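## Task

On the wooden shelf beside arm3, complete a stack of three items, bottom to top: the wooden block with a single big hole, then the small red wooden block, then the short square timber piece. Each item must lie on one of its long faces, sit about centred over the item beneath it, and none may hang past the shelf's edges. Every other object must finish resting directly on the furniture it started on. The attempt fails if any object from a furniture top ends up on the floor while no gripper holds it, or if any object goes inside or beneath a piece of furniture, even while held. The stack has to stand without a robot supporting it. Finish by opening the gripper and moving the arm away.

## Robot and tools

Robots and cameras. Three identical i2rt Big YAM arms, named arm1, arm2 and arm3, each with six revolute joints, a two-finger gripper and a wrist camera (arm1_cam_wrist, arm2_cam_wrist, arm3_cam_wrist). Two fixed cameras, room_a and room_b, watch the room. With joints 1 and 6 at zero and the hand level and forward, the wrist camera rides on top of the hand looking toward the fingertips. Reach is roughly 1.0 m from the joint 1 axis. Loose objects may occasionally get nudged by an outside disturbance.

Frames. Everything shares one scene frame: origin on the floor, +z up. The hand point is halfway between the fingertips; its z axis runs along the fingers and its y axis is the opening direction. Robot foot poses are not printed. Camera calibration uses OpenCV conventions: K in pixels for an 896x504 image, radial distortion D, and T_world_to_cam, a 4x4 matrix in metres mapping scene coordinates into the camera frame. Fixed cameras can be off by a couple of degrees and several millimetres; wrist camera poses are derived from reported joint angles, so their error can be larger. Results list any camera whose numbers have changed.

execute_actions. Argument actions is a list holding either one action or nothing (empty list = just report state and images). An action is an object keyed by robot name; each robot entry has a single key joints, a dict of absolute joint targets (not offsets) by name: joint1_rad to joint6_rad in radians and gripper_m in metres. Any subset of robots and joints may be given; all listed motions begin together and may end at different moments. Ranges and done-tolerances: joint1_rad -2.879..2.879 (±0.045; base yaw, positive counter-clockwise seen from above, 0 = direction the foot faces); joint2_rad 0..3.141 (±0.14; shoulder, 0 = upper arm pointing back roughly level, increasing lifts it up then forward); joint3_rad 0..3.019 (±0.09; elbow, 0 = folded, increasing opens); joint4_rad -1.692..1.57 (±0.055; hand pitch, positive tips fingers up); joint5_rad -1.57..1.57 (±0.03; sideways swing, positive to the arm's right); joint6_rad -2.094..2.094 (±0.035; hand roll, positive clockwise viewed from behind the hand); gripper_m 0..0.093 (±0.003; fingertip gap, about 50-62 N per pad maximum). Optional cameras: list of camera names, or "all"/null/omitted for every camera, [] for none. An unknown key, name or out-of-range number rejects the whole call and nothing moves. Joints run at different speeds, so the hand can sweep a wide path between postures. Omitted joints may still be driving toward earlier targets.

wait: seconds, 0 to 10. Commands nothing new; returns state and images like an empty action.

zoom_image: camera (one of the five names) and region [x0, y0, x1, y1] in pixels of that camera's latest full image, origin top-left, at most 504 by 504. Gives a closer, sharper view.

finished_scene: scene, the integer number of the current scene. Irreversible; the robot holds the last command first, and the result reports success and the next task. Replying without any tool call ends everything.

Reading results. A pictures line names the cameras in image order. joint_status per joint: off_target (stopped short, may still push); contact_stop or time_out (old target dropped, joint holds where it stopped; a timed-out joint may instead keep a target limited to 0.375, 0.375, 0.113, 0.225, 0.075, 0.3 rad from its position for joints 1-6 and continue pushing, moving on its own if freed); not_followed (a self/inter-arm collision check blocked that arm's joint targets, shown with a "joint command not followed" line and usually a cause line; the gripper part still runs, and blocked targets may be retried on later actions until valid targets arrive); limit_stop_at_motor_heat (arm halted by heat; resend the target, its gap means nothing about contact). on_its_own lists what the call did not command; its "held at" value is the joint's current target, not its position. To relieve a pushing joint, command its reported position. Tiny target changes may produce no motion. A joint carrying a load may sag. A MOTOR HOT line appears from 85 °C; at 100 °C an OVER-TEMPERATURE FAULT drops the whole arm until it cools, and this counts as a stop. If a call reports a stop, later motion, wait and finished_scene calls in that same reply are skipped.

Cautions. The arm never stops merely on contact and can press very hard; avoid pushing into furniture or objects, and avoid sustained hard grips or loads that heat motors. Robots pressing hard on each other ends the run with failure, and strong collisions can too; the collision check may react late and ignores fingers, gripper housings and wrist cameras, and no line reports robot-robot contact. Arms do not coordinate, so keep their paths apart. Avoid dropping, slipping or slamming objects, knocking anything to the floor, or pushing anything into or under furniture. The simulation runs while you compose replies, with the robots holding their last command, so keep loaded holds short and release and retreat at the end.

Each tool is called after "Call:" as a command line: name --argument value for each argument, lists and objects as JSON in quotes; but a table of rows of numbers goes row by row, as --pt "numbers of a row", without its own name.

## Session

I'll start by looking at the current state of the scene.

Call:
execute_actions --actions '[]'

Scene clock: 0.00 s.
arm1.joint_positions: joint1_rad=-0.477 joint2_rad=+0.359 joint3_rad=+1.393 joint4_rad=-1.486 joint5_rad=+0.005 joint6_rad=-0.634 gripper_m=+0.095
arm1.joint_status: not commanded
arm1.hand: x=+0.1260 y=+1.0239 z=+1.3840 quat_wxyz=(-0.364, +0.842, -0.094, -0.388) (m; scene frame)
arm2.joint_positions: joint1_rad=-0.319 joint2_rad=+0.477 joint3_rad=+1.486 joint4_rad=-1.398 joint5_rad=-0.241 joint6_rad=-0.253 gripper_m=+0.094
arm2.joint_status: not commanded
arm2.hand: x=-0.2747 y=+0.1689 z=+1.4609 quat_wxyz=(-0.175, +0.816, -0.140, -0.534) (m; scene frame)
arm3.joint_positions: joint1_rad=+0.409 joint2_rad=+0.625 joint3_rad=+1.685 joint4_rad=-1.562 joint5_rad=-0.099 joint6_rad=-0.083 gripper_m=+0.094
arm3.joint_status: not commanded
arm3.hand: x=+0.0684 y=-0.9463 z=+1.4102 quat_wxyz=(-0.488, +0.286, -0.810, -0.154) (m; scene frame)
pictures: arm1_cam_wrist, arm2_cam_wrist, arm3_cam_wrist, room_a, room_b
Images, in order (width x height): arm1_cam_wrist 896x504, arm2_cam_wrist 896x504, arm3_cam_wrist 896x504, room_a 896x504, room_b 896x504.

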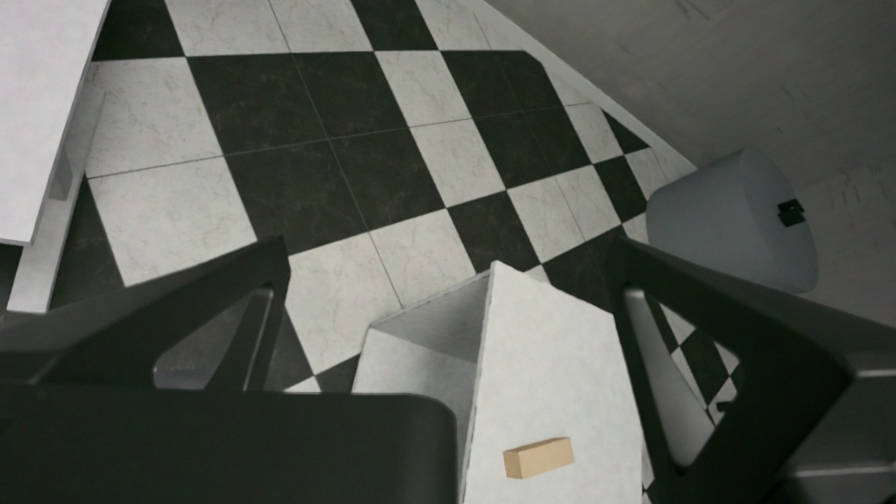

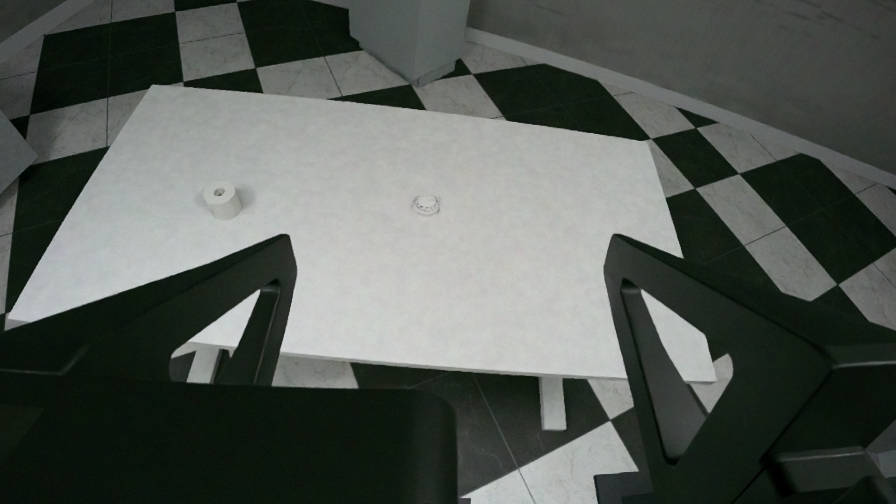

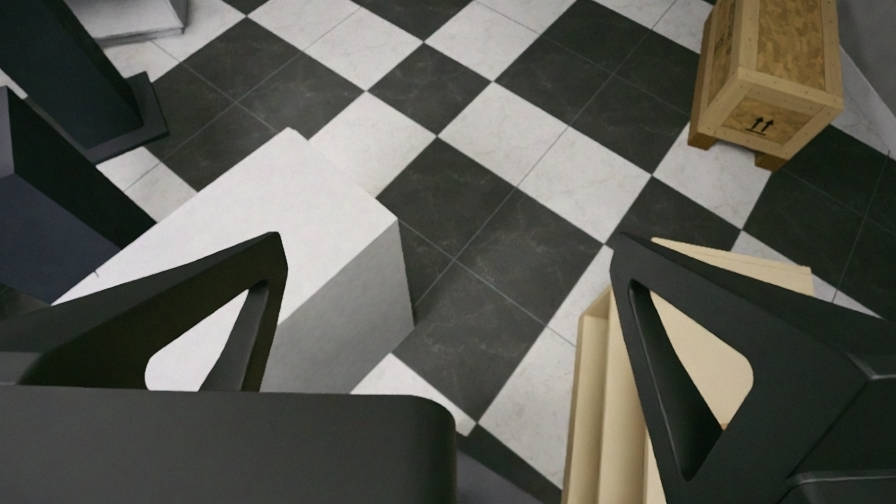

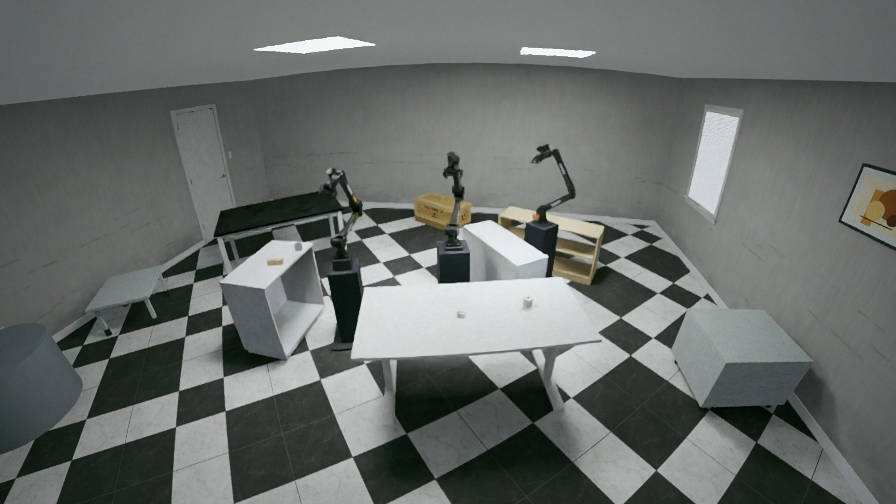

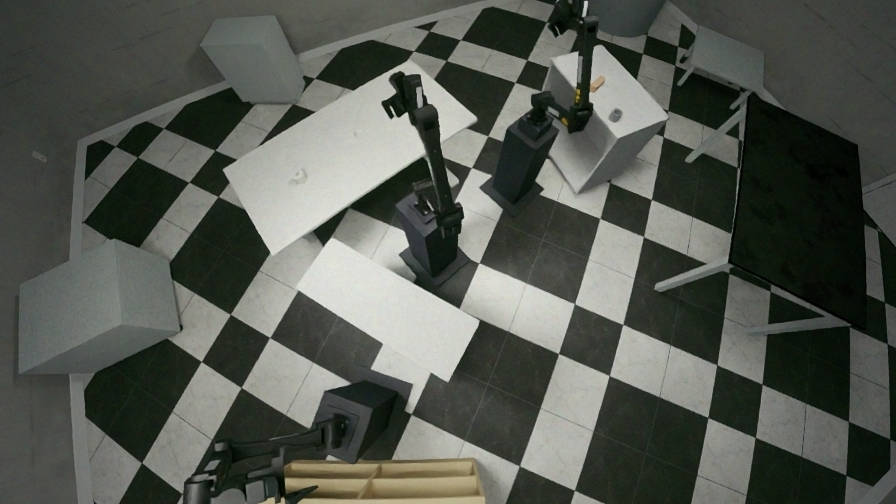

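Call:
zoom_image --camera "room_a" --region '[200, 130, 650, 380]'

Call:
zoom_image --camera "room_b" --region '[480, 0, 720, 220]'

Call:
zoom_image --camera "room_b" --region '[150, 300, 550, 504]'

Region (200, 130, 650, 380) of room_a's 896x504 image, scaled by 1.120, with more detail than that image has.

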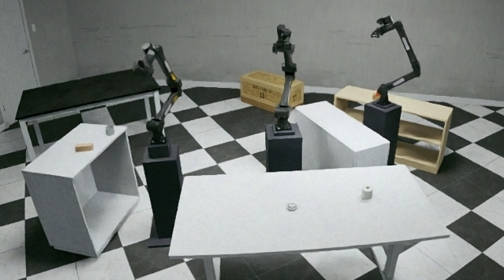

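Region (480, 0, 720, 220) of room_b's 896x504 image, scaled by 2.100, with more detail than that image has; it fills the top 462 rows of this view, and the rest is white.

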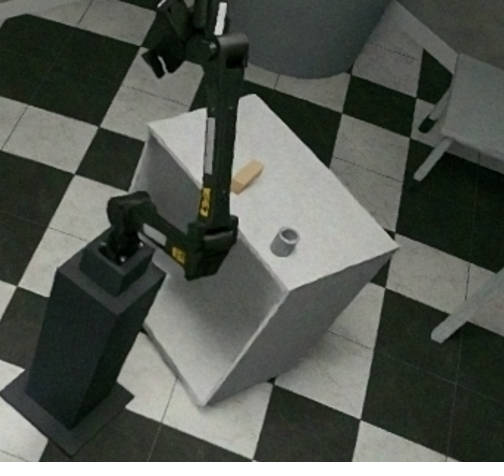

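Region (150, 300, 550, 504) of room_b's 896x504 image, scaled by 1.260, with more detail than that image has; it fills the top 257 rows of this view, and the rest is white.

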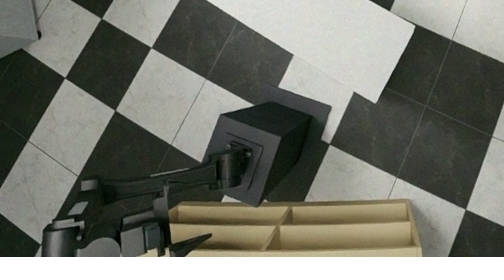

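Call:
zoom_image --camera "room_a" --region '[480, 140, 640, 290]'

Call:
zoom_image --camera "arm3_cam_wrist" --region '[500, 200, 896, 504]'

Region (480, 140, 640, 290) of room_a's 896x504 image, scaled by 3.150, with more detail than that image has; it fills the top 472 rows of this view, and the rest is white.

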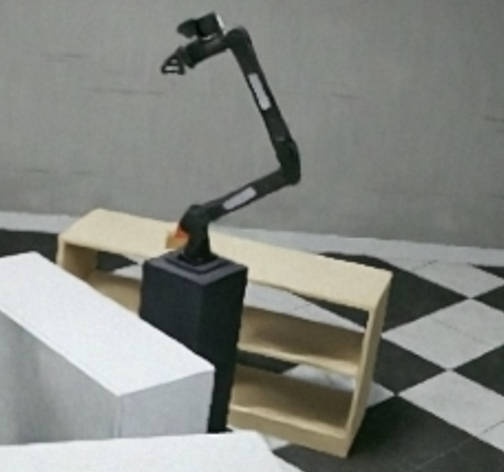

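Region (500, 200, 896, 504) of arm3_cam_wrist's 896x504 image, scaled by 1.273, with more detail than that image has; it fills the top 387 rows of this view, and the rest is white.

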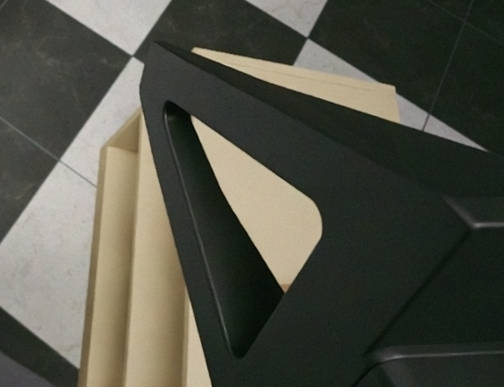

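Call:
execute_actions --actions '[{"arm1": {"joints": {"joint1_rad": -1.68, "joint2_rad": 1.0, "joint3_rad": 1.4, "joint4_rad": -1.2, "joint5_rad": 0.0, "joint6_rad": 0.0}}, "arm2": {"joints": {"joint1_rad": 0.6, "joint2_rad": 0.8, "joint3_rad": 1.1, "joint4_rad": -1.0, "joint5_rad": 0.0, "joint6_rad": 0.0}}, "arm3": {"joints": {"joint1_rad": -0.84, "joint2_rad": 0.9, "joint3_rad": 1.3, "joint4_rad": -1.3, "joint5_rad": 0.0, "joint6_rad": 0.0}}}]'

Scene clock: 121.63 s.
arm1.joint_positions: joint1_rad=-1.677 joint2_rad=+1.008 joint3_rad=+1.380 joint4_rad=-1.219 joint5_rad=-0.001 joint6_rad=-0.016 gripper_m=+0.095
arm1.joint_status: all done
arm1.hand: x=+0.3808 y=+1.2925 z=+1.2800 quat_wxyz=(-0.307, +0.489, -0.796, -0.183) (m; scene frame)
arm2.joint_positions: joint1_rad=+0.594 joint2_rad=+0.793 joint3_rad=+1.077 joint4_rad=-1.016 joint5_rad=+0.000 joint6_rad=-0.013 gripper_m=+0.094
arm2.joint_status: all done
arm2.hand: x=-0.4922 y=+0.0419 z=+1.2569 quat_wxyz=(+0.035, +0.909, +0.079, -0.408) (m; scene frame)
arm3.joint_positions: joint1_rad=-0.834 joint2_rad=+0.895 joint3_rad=+1.256 joint4_rad=-1.316 joint5_rad=+0.000 joint6_rad=-0.010 gripper_m=+0.094
arm3.joint_status: all done
arm3.hand: x=+0.2001 y=-1.2601 z=+1.1916 quat_wxyz=(-0.286, -0.325, -0.895, +0.106) (m; scene frame)
pictures: arm1_cam_wrist, arm2_cam_wrist, arm3_cam_wrist, room_a, room_b
camera_calibration (this result's frames):
arm1_cam_wrist: T_world_to_cam=[[0.898175, -0.43906, 0.0225127, 0.194188], [-0.433513, -0.893019, -0.12076, 1.48576], [0.073125, 0.0987038, -0.992426, 1.23456], [0, 0, 0, 1]] pos_world=[0.379404, 1.29022, 1.40025]
arm2_cam_wrist: T_world_to_cam=[[-0.160416, 0.98694, -0.0146959, -0.100278], [0.963856, 0.15342, -0.217816, 0.744743], [-0.212716, -0.0491058, -0.975879, 1.24982], [0, 0, 0, 1]] pos_world=[-0.468055, 0.0460826, 1.38041]
arm3_cam_wrist: T_world_to_cam=[[-0.63235, -0.774683, 0.000180009, -0.851873], [-0.774579, 0.632269, 0.016236, 0.934863], [-0.0126915, 0.0101274, -0.999868, 1.33544], [0, 0, 0, 1]] pos_world=[0.202392, -1.26454, 1.32024]
Images, in order (width x height): arm1_cam_wrist 896x504, arm2_cam_wrist 896x504, arm3_cam_wrist 896x504, room_a 896x504, room_b 896x504.

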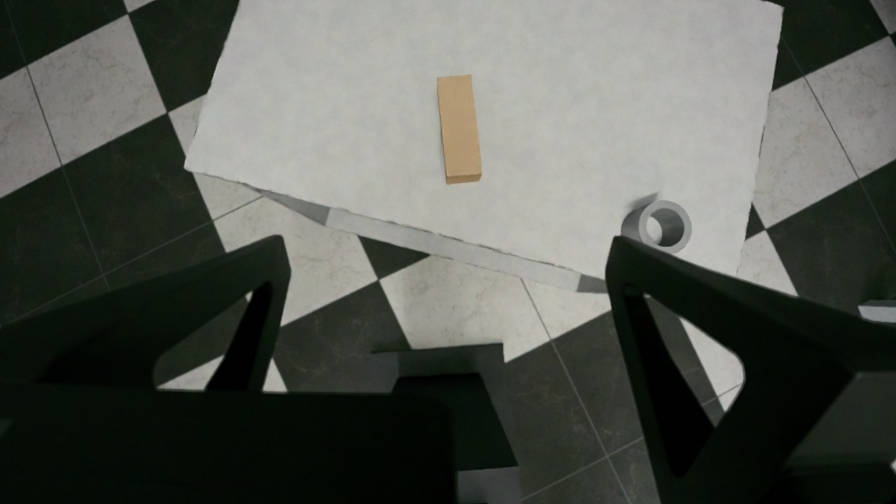

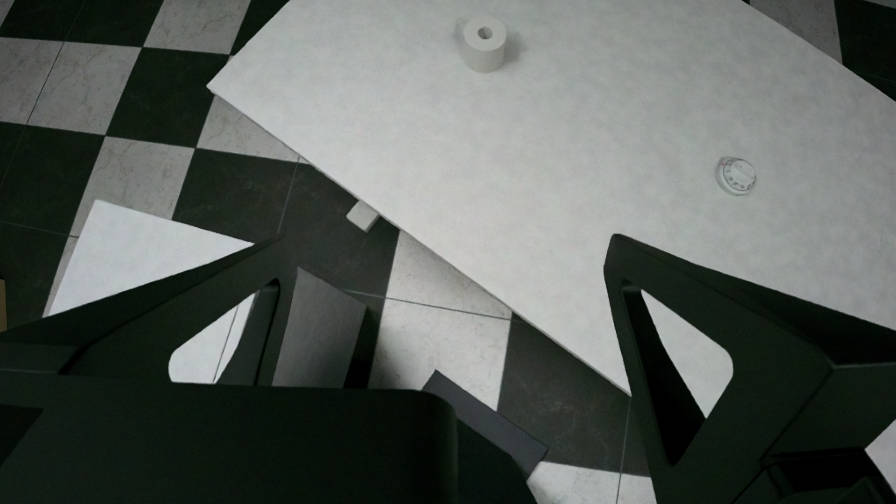

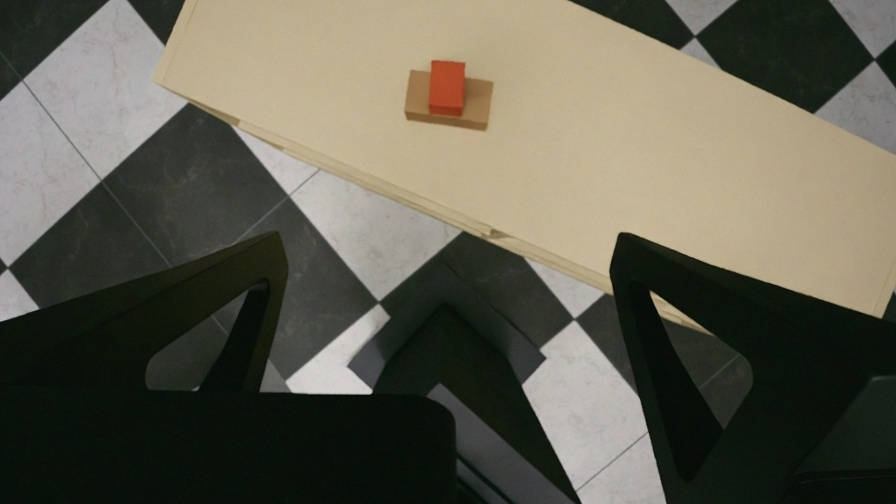

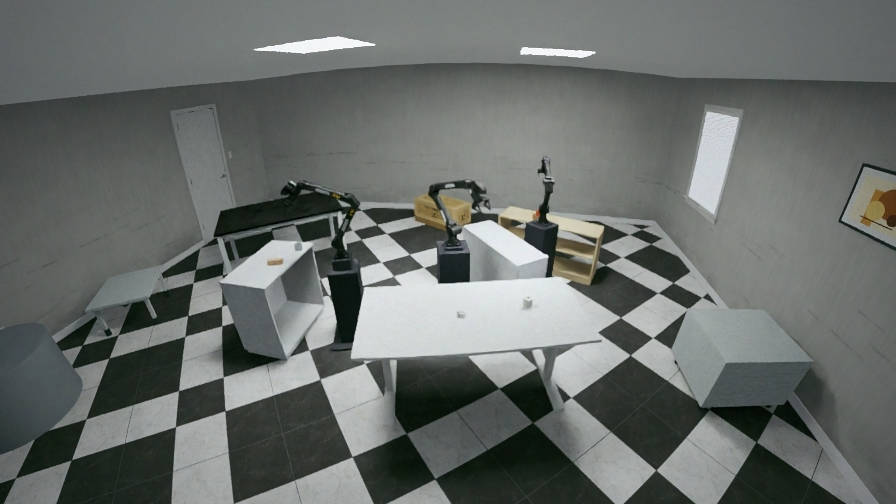

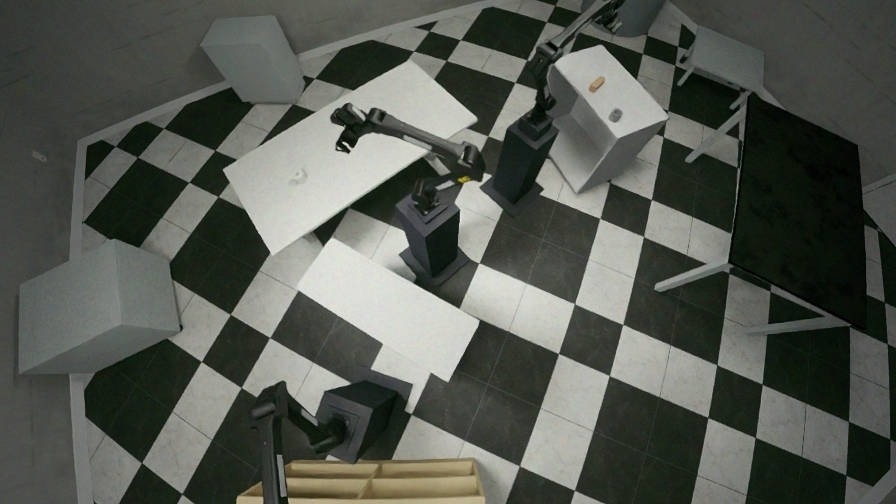

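Call:
zoom_image --camera "arm3_cam_wrist" --region '[360, 20, 560, 170]'

Call:
zoom_image --camera "arm1_cam_wrist" --region '[380, 50, 720, 300]'

Region (360, 20, 560, 170) of arm3_cam_wrist's 896x504 image, scaled by 2.520, with more detail than that image has; it fills the top 378 rows of this view, and the rest is white.

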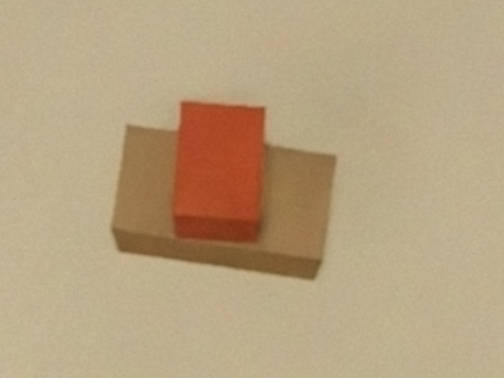

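Region (380, 50, 720, 300) of arm1_cam_wrist's 896x504 image, scaled by 1.482, with more detail than that image has; it fills the top 371 rows of this view, and the rest is white.

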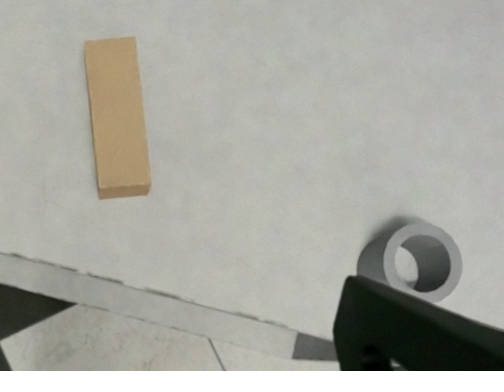

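Call:
execute_actions --actions '[{"arm1": {"joints": {"joint1_rad": -1.66, "joint2_rad": 1.8, "joint3_rad": 1.8, "joint4_rad": -1.5}}, "arm2": {"joints": {"joint1_rad": 0.3, "joint2_rad": 1.5, "joint3_rad": 1.0, "joint4_rad": -0.6}}, "arm3": {"joints": {"joint1_rad": -0.95, "joint2_rad": 1.4, "joint3_rad": 1.2, "joint4_rad": -0.9}}}]'

Scene clock: 175.27 s.
arm1.joint_positions: joint1_rad=-1.671 joint2_rad=+1.825 joint3_rad=+1.765 joint4_rad=-1.484 joint5_rad=-0.001 joint6_rad=-0.016 gripper_m=+0.095
arm1.joint_status: all done
arm1.hand: x=+0.4598 y=+1.4500 z=+1.0507 quat_wxyz=(-0.014, +0.526, -0.851, -0.009) (m; scene frame)
arm2.joint_positions: joint1_rad=+0.297 joint2_rad=+1.512 joint3_rad=+0.995 joint4_rad=-0.615 joint5_rad=+0.000 joint6_rad=-0.012 gripper_m=+0.094
arm2.joint_status: all done
arm2.hand: x=-0.6434 y=+0.1639 z=+0.9666 quat_wxyz=(-0.011, +0.974, -0.060, -0.219) (m; scene frame)
arm3.joint_positions: joint1_rad=-0.948 joint2_rad=+1.416 joint3_rad=+1.179 joint4_rad=-0.920 joint5_rad=+0.000 joint6_rad=-0.010 gripper_m=+0.094
arm3.joint_status: all done
arm3.hand: x=+0.2856 y=-1.4075 z=+0.9900 quat_wxyz=(-0.191, -0.386, -0.899, +0.083) (m; scene frame)
pictures: arm1_cam_wrist, arm2_cam_wrist, arm3_cam_wrist, room_a, room_b
camera_calibration (this result's frames):
arm1_cam_wrist: T_world_to_cam=[[0.90422, -0.42706, -0.00245237, 0.203641], [-0.357069, -0.759154, 0.544231, 0.705019], [-0.234281, -0.491229, -0.838932, 1.82112], [0, 0, 0, 1]] pos_world=[0.494257, 1.51677, 1.1446]
arm2_cam_wrist: T_world_to_cam=[[0.138709, 0.990236, -0.0138809, -0.0581009], [0.974184, -0.133912, 0.181752, 0.476078], [0.178119, -0.0387332, -0.983246, 1.19723], [0, 0, 0, 1]] pos_world=[-0.668977, 0.167659, 1.08983]
arm3_cam_wrist: T_world_to_cam=[[-0.716389, -0.697684, -0.0049875, -0.774507], [-0.681858, 0.698588, 0.216898, 0.96583], [-0.147842, 0.158784, -0.976182, 1.36076], [0, 0, 0, 1]] pos_world=[0.304888, -1.43114, 1.115]
Images, in order (width x height): arm1_cam_wrist 896x504, arm2_cam_wrist 896x504, arm3_cam_wrist 896x504, room_a 896x504, room_b 896x504.

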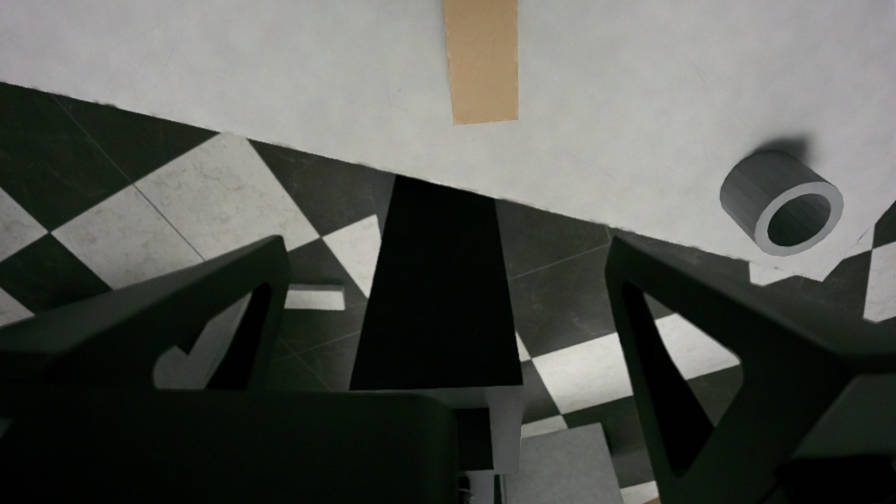

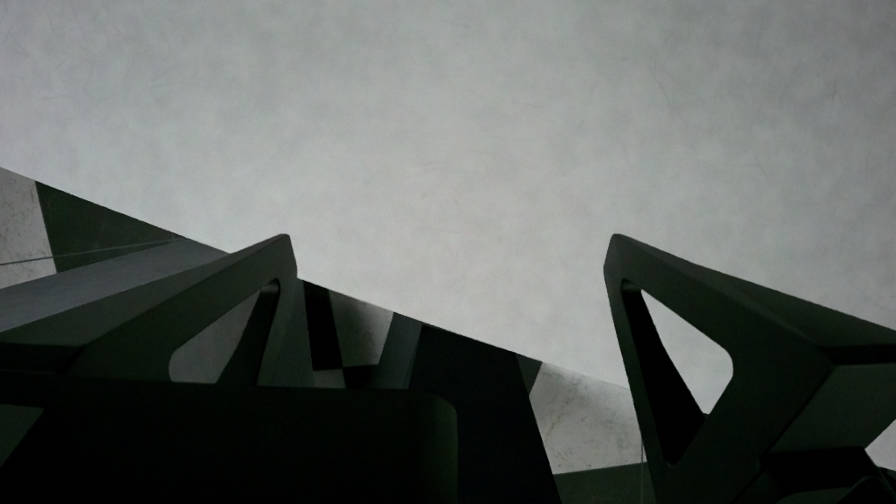

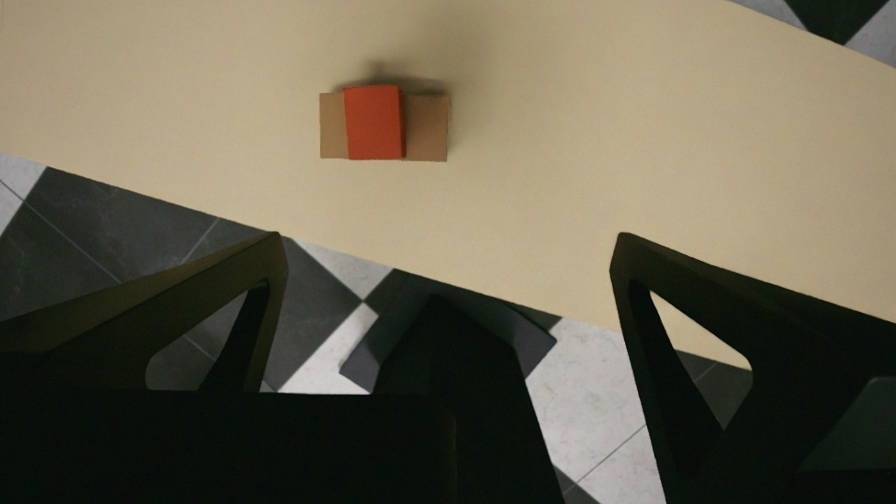

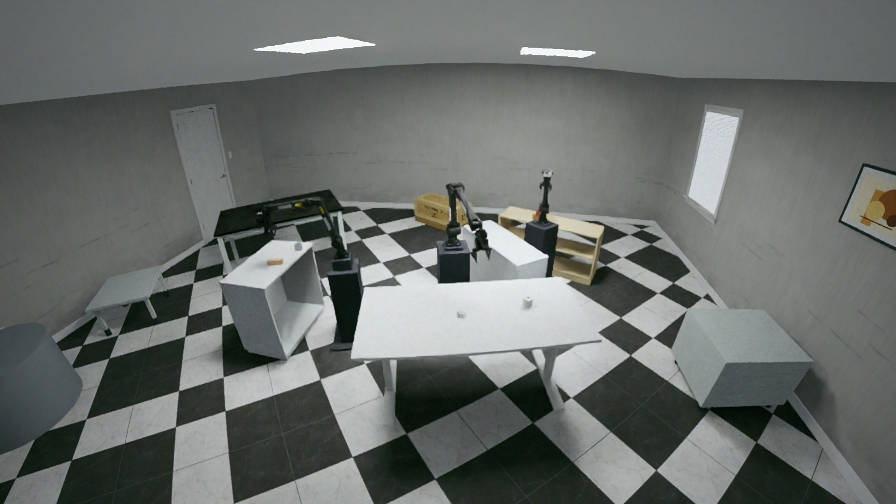

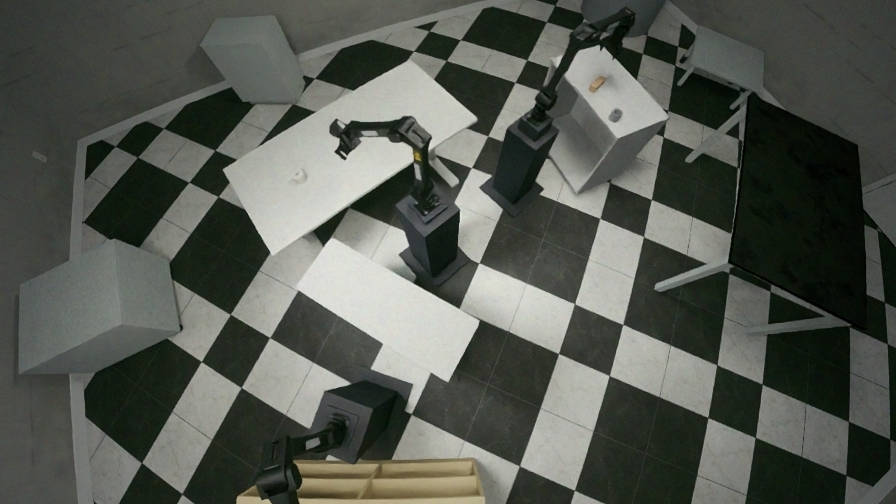

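Call:
execute_actions --actions '[{"arm1": {"joints": {"joint4_rad": -0.6}}, "arm2": {"joints": {"joint3_rad": 1.8}}, "arm3": {"joints": {"joint2_rad": 0.6}}}]' --cameras '[]'

Scene clock: 296.87 s.
arm1.joint_positions: joint1_rad=-1.671 joint2_rad=+1.825 joint3_rad=+1.765 joint4_rad=-0.629 joint5_rad=-0.001 joint6_rad=-0.016 gripper_m=+0.095
arm1.joint_status: all done
arm1.hand: x=+0.5440 y=+1.6121 z=+1.1413 quat_wxyz=(-0.369, +0.475, -0.768, -0.221) (m; scene frame)
arm2.joint_positions: joint1_rad=+0.297 joint2_rad=+1.493 joint3_rad=+1.756 joint4_rad=-0.608 joint5_rad=+0.000 joint6_rad=-0.012 gripper_m=+0.094
arm2.joint_status: all done
arm2.hand: x=-0.7970 y=+0.1882 z=+1.3949 quat_wxyz=(-0.038, +0.816, -0.052, -0.575) (m; scene frame)
arm3.joint_positions: joint1_rad=-0.948 joint2_rad=+0.597 joint3_rad=+1.179 joint4_rad=-0.918 joint5_rad=+0.000 joint6_rad=-0.010 gripper_m=+0.094
arm3.joint_status: all done
arm3.hand: x=+0.1461 y=-1.2589 z=+1.3169 quat_wxyz=(-0.532, -0.322, -0.748, +0.234) (m; scene frame)
pictures: none
No camera images: the call's "cameras" was empty. Leave "cameras" out to get every camera's image.

Call:
execute_actions --actions '[{"arm1": {"joints": {"joint1_rad": -1.712, "joint2_rad": 2.015, "joint3_rad": 1.812, "joint4_rad": -1.323, "joint6_rad": -0.16}}, "arm2": {"joints": {"joint1_rad": 0.45, "joint2_rad": 0.8, "joint3_rad": 1.1, "joint4_rad": -1.0}}, "arm3": {"joints": {"joint1_rad": 1.65, "joint2_rad": 1.4, "joint3_rad": 1.53, "joint4_rad": -1.2}}}]' --cameras '["arm1_cam_wrist", "arm3_cam_wrist", "room_b"]'

Scene clock: 419.20 s.
arm1.joint_positions: joint1_rad=-1.712 joint2_rad=+2.041 joint3_rad=+1.782 joint4_rad=-1.306 joint5_rad=-0.001 joint6_rad=-0.144 gripper_m=+0.095
arm1.joint_status: all done
arm1.hand: x=+0.5072 y=+1.4862 z=+0.9334 quat_wxyz=(-0.005, +0.563, -0.827, -0.004) (m; scene frame)
arm2.joint_positions: joint1_rad=+0.459 joint2_rad=+0.799 joint3_rad=+1.103 joint4_rad=-0.994 joint5_rad=-0.002 joint6_rad=-0.011 gripper_m=+0.094
arm2.joint_status: all done
arm2.hand: x=-0.5031 y=+0.0892 z=+1.2724 quat_wxyz=(+0.008, +0.904, +0.017, -0.427) (m; scene frame)
arm3.joint_positions: joint1_rad=+1.655 joint2_rad=+1.421 joint3_rad=+1.502 joint4_rad=-1.188 joint5_rad=+0.001 joint6_rad=-0.009 gripper_m=+0.094
arm3.joint_status: all done
arm3.hand: x=-0.1645 y=-0.5288 z=+1.1121 quat_wxyz=(-0.147, +0.760, -0.608, -0.176) (m; scene frame)
pictures: arm1_cam_wrist, arm3_cam_wrist, room_b
camera_calibration (this result's frames):
arm1_cam_wrist: T_world_to_cam=[[0.938277, -0.34588, -0.00199518, 0.0375648], [-0.284977, -0.776307, 0.562259, 0.785357], [-0.196023, -0.526986, -0.826959, 1.77411], [0, 0, 0, 1]] pos_world=[0.536329, 1.5576, 1.02562]
arm3_cam_wrist: T_world_to_cam=[[0.973221, 0.229849, 0.00319307, 0.276063], [0.225768, -0.958369, 0.17481, -0.66154], [0.0432401, -0.169408, -0.984597, 1.14118], [0, 0, 0, 1]] pos_world=[-0.168661, -0.504126, 1.23837]
Images, in order (width x height): arm1_cam_wrist 896x504, arm3_cam_wrist 896x504, room_b 896x504.

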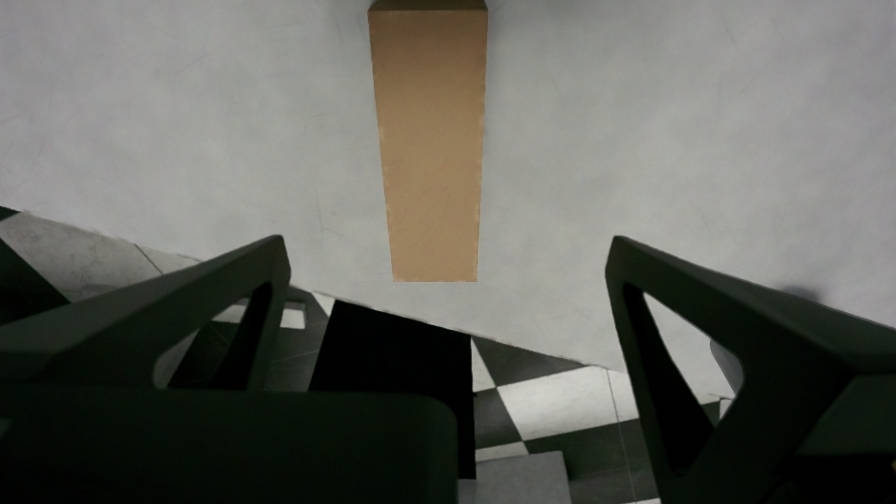

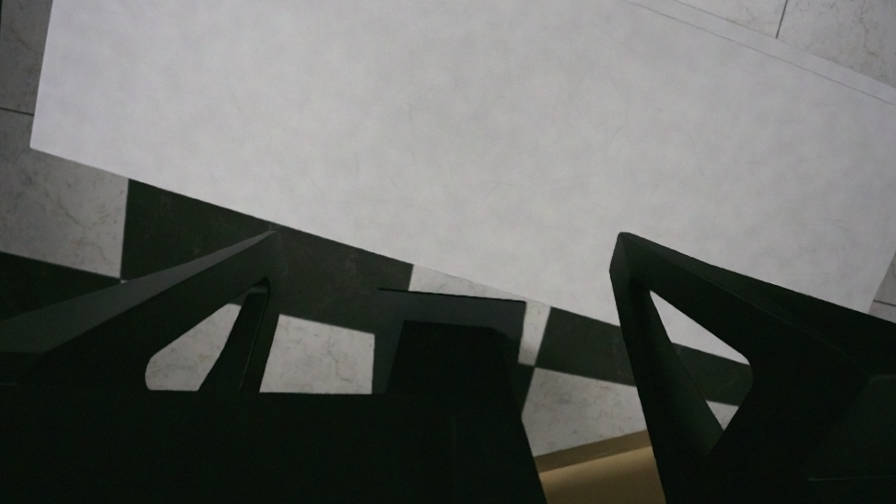

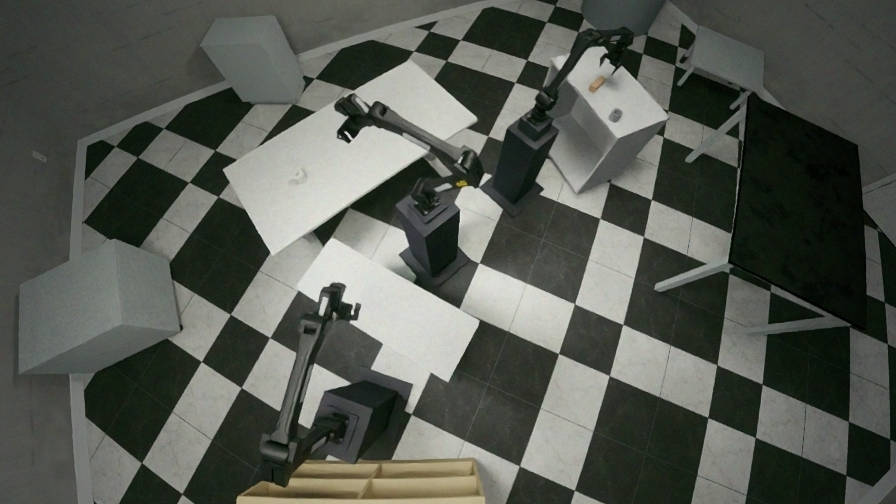

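Call:
execute_actions --actions '[{"arm1": {"joints": {"joint1_rad": -1.692, "joint2_rad": 2.119, "joint3_rad": 1.653, "joint4_rad": -1.053}}}]' --cameras '["arm1_cam_wrist", "room_a"]'

Scene clock: 463.80 s.
arm1.joint_positions: joint1_rad=-1.701 joint2_rad=+2.124 joint3_rad=+1.645 joint4_rad=-1.071 joint5_rad=-0.001 joint6_rad=-0.145 gripper_m=+0.095
arm1.joint_status: all done
arm1.hand: x=+0.5007 y=+1.4884 z=+0.8350 quat_wxyz=(-0.012, +0.567, -0.823, -0.007) (m; scene frame)
arm2.joint_positions: joint1_rad=+0.459 joint2_rad=+0.799 joint3_rad=+1.103 joint4_rad=-0.994 joint5_rad=-0.002 joint6_rad=-0.011 gripper_m=+0.094
arm2.joint_status: not commanded
arm2.hand: x=-0.5031 y=+0.0892 z=+1.2724 quat_wxyz=(+0.008, +0.904, +0.017, -0.427) (m; scene frame)
arm3.joint_positions: joint1_rad=+1.655 joint2_rad=+1.421 joint3_rad=+1.502 joint4_rad=-1.188 joint5_rad=+0.001 joint6_rad=-0.009 gripper_m=+0.094
arm3.joint_status: not commanded
arm3.hand: x=-0.1645 y=-0.5288 z=+1.1121 quat_wxyz=(-0.147, +0.760, -0.608, -0.176) (m; scene frame)
pictures: arm1_cam_wrist, room_a
camera_calibration (this result's frames):
arm1_cam_wrist: T_world_to_cam=[[0.942047, -0.335482, 0.000620176, 0.0246719], [-0.280557, -0.7868, 0.549757, 0.864372], [-0.183945, -0.518071, -0.835324, 1.68037], [0, 0, 0, 1]] pos_world=[0.52836, 1.55891, 0.928442]
Images, in order (width x height): arm1_cam_wrist 896x504, room_a 896x504.

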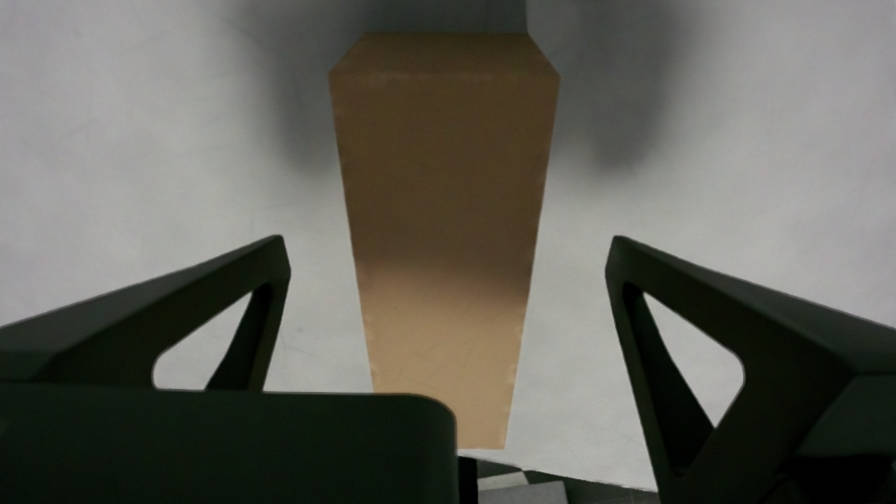

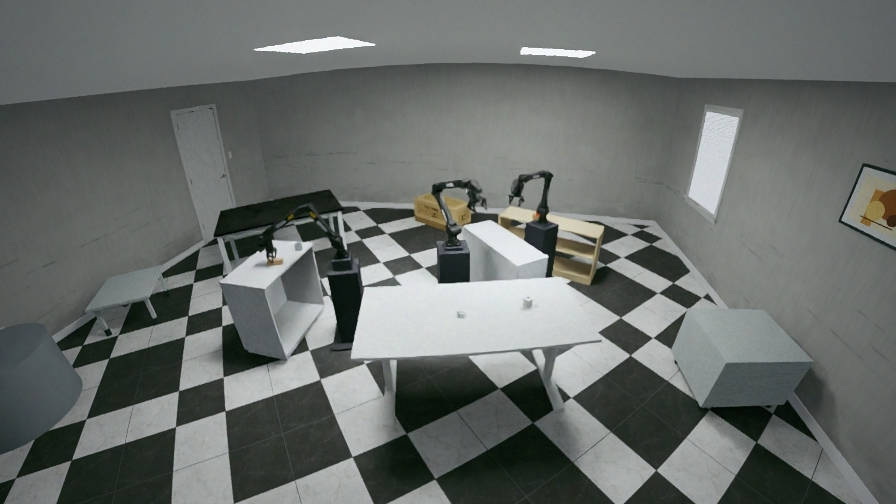

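Call:
zoom_image --camera "arm1_cam_wrist" --region '[240, 0, 660, 300]'

Region (240, 0, 660, 300) of arm1_cam_wrist's 896x504 image, scaled by 1.200, with more detail than that image has; it fills the top 360 rows of this view, and the rest is white.

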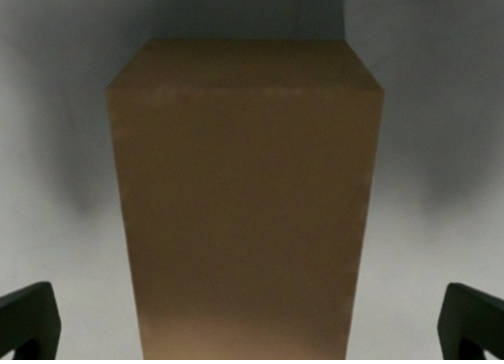

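Call:
zoom_image --camera "room_a" --region '[230, 200, 350, 290]'

Region (230, 200, 350, 290) of room_a's 896x504 image, scaled by 4.200, with more detail than that image has; it fills the top 378 rows of this view, and the rest is white.

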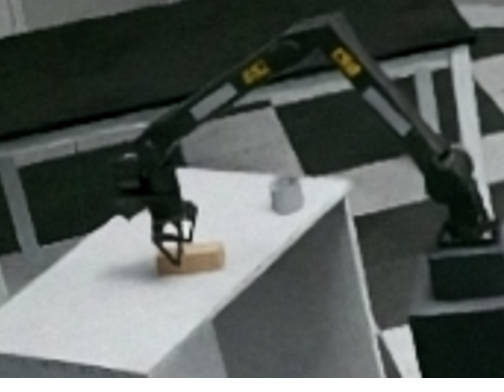

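Call:
execute_actions --actions '[{"arm1": {"joints": {"joint2_rad": 2.138, "gripper_m": 0.036}}}]' --cameras '["arm1_cam_wrist", "room_a"]'

Scene clock: 521.57 s.
arm1.joint_positions: joint1_rad=-1.701 joint2_rad=+2.124 joint3_rad=+1.645 joint4_rad=-1.070 joint5_rad=-0.001 joint6_rad=-0.145 gripper_m=+0.046
arm1.joint_status: gripper_m off_target (ended at +0.046, target +0.036); the others done
arm1.hand: x=+0.5009 y=+1.4886 z=+0.8350 quat_wxyz=(-0.012, +0.567, -0.823, -0.007) (m; scene frame)
arm2.joint_positions: joint1_rad=+0.459 joint2_rad=+0.799 joint3_rad=+1.103 joint4_rad=-0.994 joint5_rad=-0.002 joint6_rad=-0.011 gripper_m=+0.094
arm2.joint_status: not commanded
arm2.hand: x=-0.5031 y=+0.0892 z=+1.2724 quat_wxyz=(+0.008, +0.904, +0.017, -0.427) (m; scene frame)
arm3.joint_positions: joint1_rad=+1.655 joint2_rad=+1.421 joint3_rad=+1.502 joint4_rad=-1.188 joint5_rad=+0.001 joint6_rad=-0.009 gripper_m=+0.094
arm3.joint_status: not commanded
arm3.hand: x=-0.1645 y=-0.5288 z=+1.1121 quat_wxyz=(-0.147, +0.760, -0.608, -0.176) (m; scene frame)
pictures: arm1_cam_wrist, room_a
camera_calibration (this result's frames):
arm1_cam_wrist: T_world_to_cam=[[0.94217, -0.335133, 0.00113373, 0.0235668], [-0.280658, -0.787166, 0.549182, 0.865589], [-0.183157, -0.517741, -0.835702, 1.6799], [0, 0, 0, 1]] pos_world=[0.528415, 1.55901, 0.9285]
Images, in order (width x height): arm1_cam_wrist 896x504, room_a 896x504.

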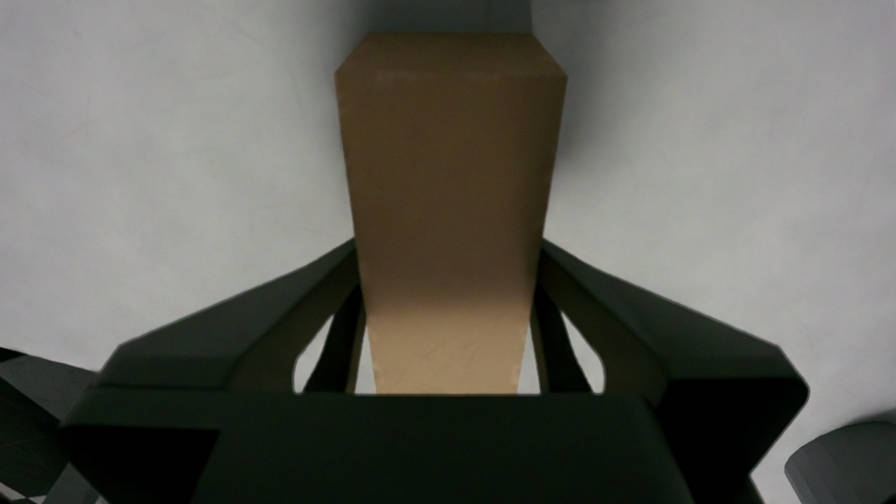

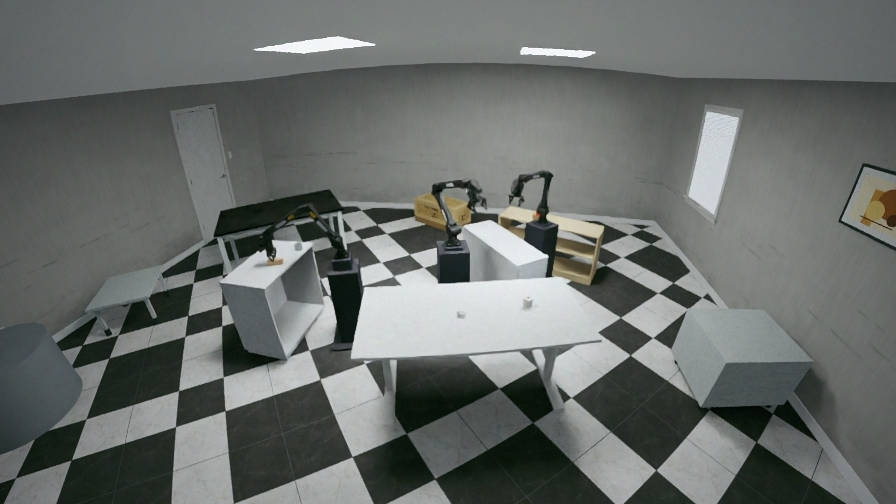

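Call:
execute_actions --actions '[{"arm1": {"joints": {"joint3_rad": 1.97, "joint4_rad": -1.4}}}]' --cameras '["arm1_cam_wrist"]'

Scene clock: 571.67 s.
arm1.joint_positions: joint1_rad=-1.701 joint2_rad=+2.143 joint3_rad=+1.930 joint4_rad=-1.382 joint5_rad=-0.001 joint6_rad=-0.145 gripper_m=+0.046
arm1.joint_status: all done
arm1.hand: x=+0.5145 y=+1.5128 z=+0.9253 quat_wxyz=(+0.009, +0.567, -0.823, +0.003) (m; scene frame)
arm2.joint_positions: joint1_rad=+0.459 joint2_rad=+0.799 joint3_rad=+1.103 joint4_rad=-0.994 joint5_rad=-0.002 joint6_rad=-0.011 gripper_m=+0.094
arm2.joint_status: not commanded
arm2.hand: x=-0.5031 y=+0.0892 z=+1.2724 quat_wxyz=(+0.008, +0.904, +0.017, -0.427) (m; scene frame)
arm3.joint_positions: joint1_rad=+1.655 joint2_rad=+1.421 joint3_rad=+1.502 joint4_rad=-1.188 joint5_rad=+0.001 joint6_rad=-0.009 gripper_m=+0.094
arm3.joint_status: not commanded
arm3.hand: x=-0.1645 y=-0.5288 z=+1.1121 quat_wxyz=(-0.147, +0.760, -0.608, -0.176) (m; scene frame)
pictures: arm1_cam_wrist
camera_calibration (this result's frames):
arm1_cam_wrist: T_world_to_cam=[[0.94212, -0.335211, -0.00662516, 0.026083], [-0.267739, -0.764089, 0.586928, 0.762428], [-0.201807, -0.551182, -0.809612, 1.80644], [0, 0, 0, 1]] pos_world=[0.544111, 1.58698, 1.0152]
Images, in order (width x height): arm1_cam_wrist 896x504.

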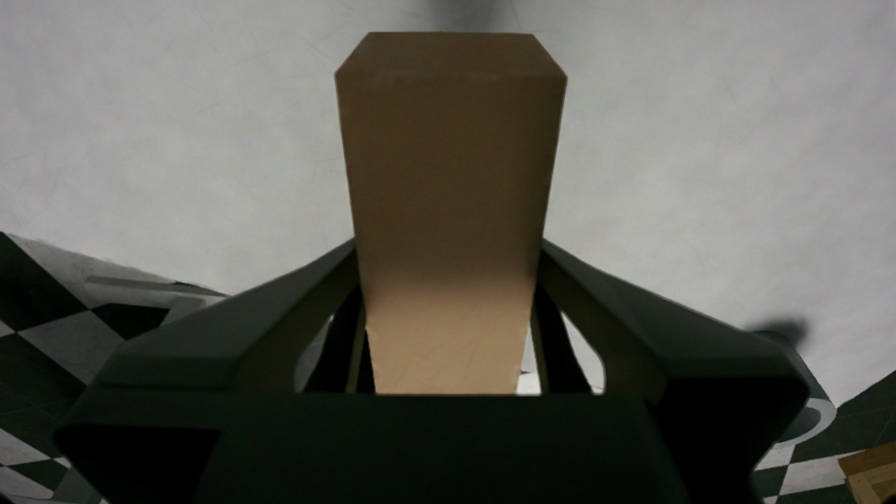

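Call:
execute_actions --actions '[{"arm1": {"joints": {"joint1_rad": 0.81, "joint3_rad": 2.025, "joint4_rad": -1.435}}, "arm2": {"joints": {"joint6_rad": 1.5}}}]' --cameras '["arm1_cam_wrist", "room_b"]'

Scene clock: 602.10 s.
arm1.joint_positions: joint1_rad=+0.808 joint2_rad=+2.143 joint3_rad=+1.982 joint4_rad=-1.417 joint5_rad=-0.001 joint6_rad=-0.147 gripper_m=+0.046
arm1.joint_status: all done
arm1.hand: x=-0.4029 y=+0.6704 z=+0.9374 quat_wxyz=(-0.003, +0.959, +0.284, +0.006) (m; scene frame)
arm2.joint_positions: joint1_rad=+0.459 joint2_rad=+0.799 joint3_rad=+1.103 joint4_rad=-0.994 joint5_rad=-0.002 joint6_rad=+1.487 gripper_m=+0.094
arm2.joint_status: all done
arm2.hand: x=-0.5031 y=+0.0892 z=+1.2724 quat_wxyz=(+0.297, +0.673, -0.603, -0.307) (m; scene frame)
arm3.joint_positions: joint1_rad=+1.655 joint2_rad=+1.421 joint3_rad=+1.502 joint4_rad=-1.188 joint5_rad=+0.001 joint6_rad=-0.009 gripper_m=+0.094
arm3.joint_status: not commanded
arm3.hand: x=-0.1645 y=-0.5288 z=+1.1121 quat_wxyz=(-0.147, +0.760, -0.608, -0.176) (m; scene frame)
pictures: arm1_cam_wrist, room_b
camera_calibration (this result's frames):
arm1_cam_wrist: T_world_to_cam=[[-0.562901, 0.826524, -0.000697546, -0.782705], [0.67153, 0.457834, 0.582611, -0.570609], [0.481862, 0.327484, -0.812751, 0.856081], [0, 0, 0, 1]] pos_world=[-0.469917, 0.627816, 1.02768]
Images, in order (width x height): arm1_cam_wrist 896x504, room_b 896x504.

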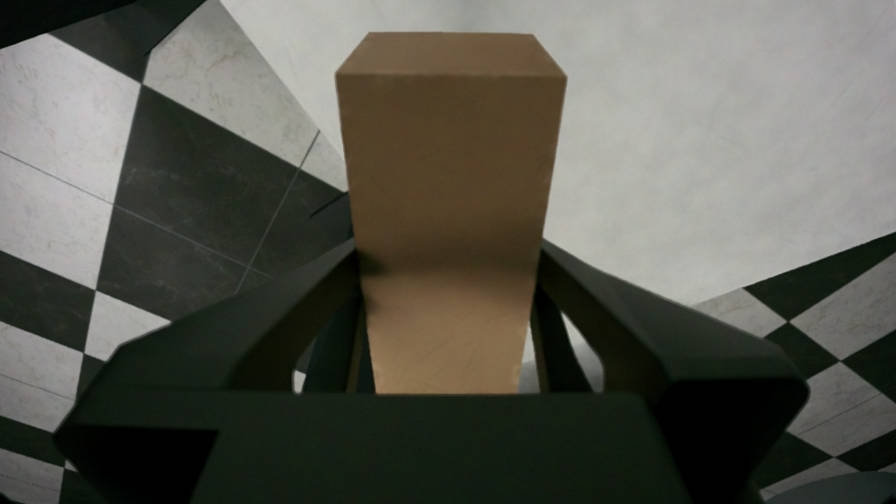

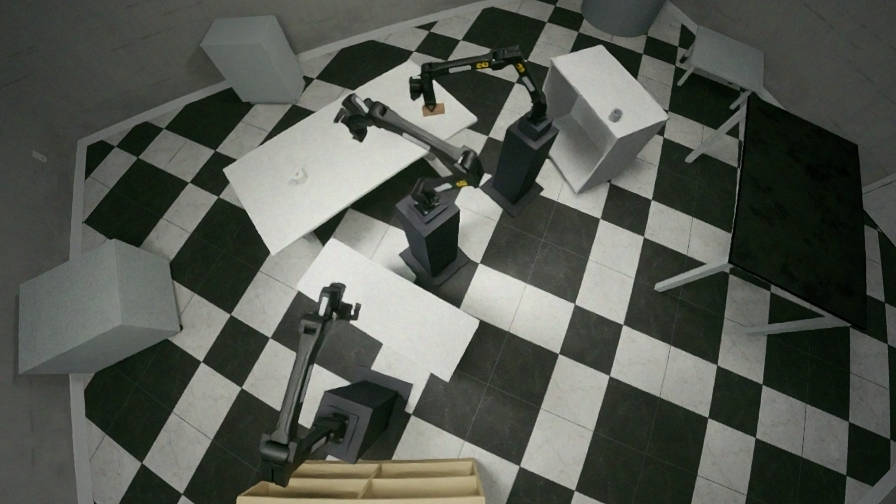

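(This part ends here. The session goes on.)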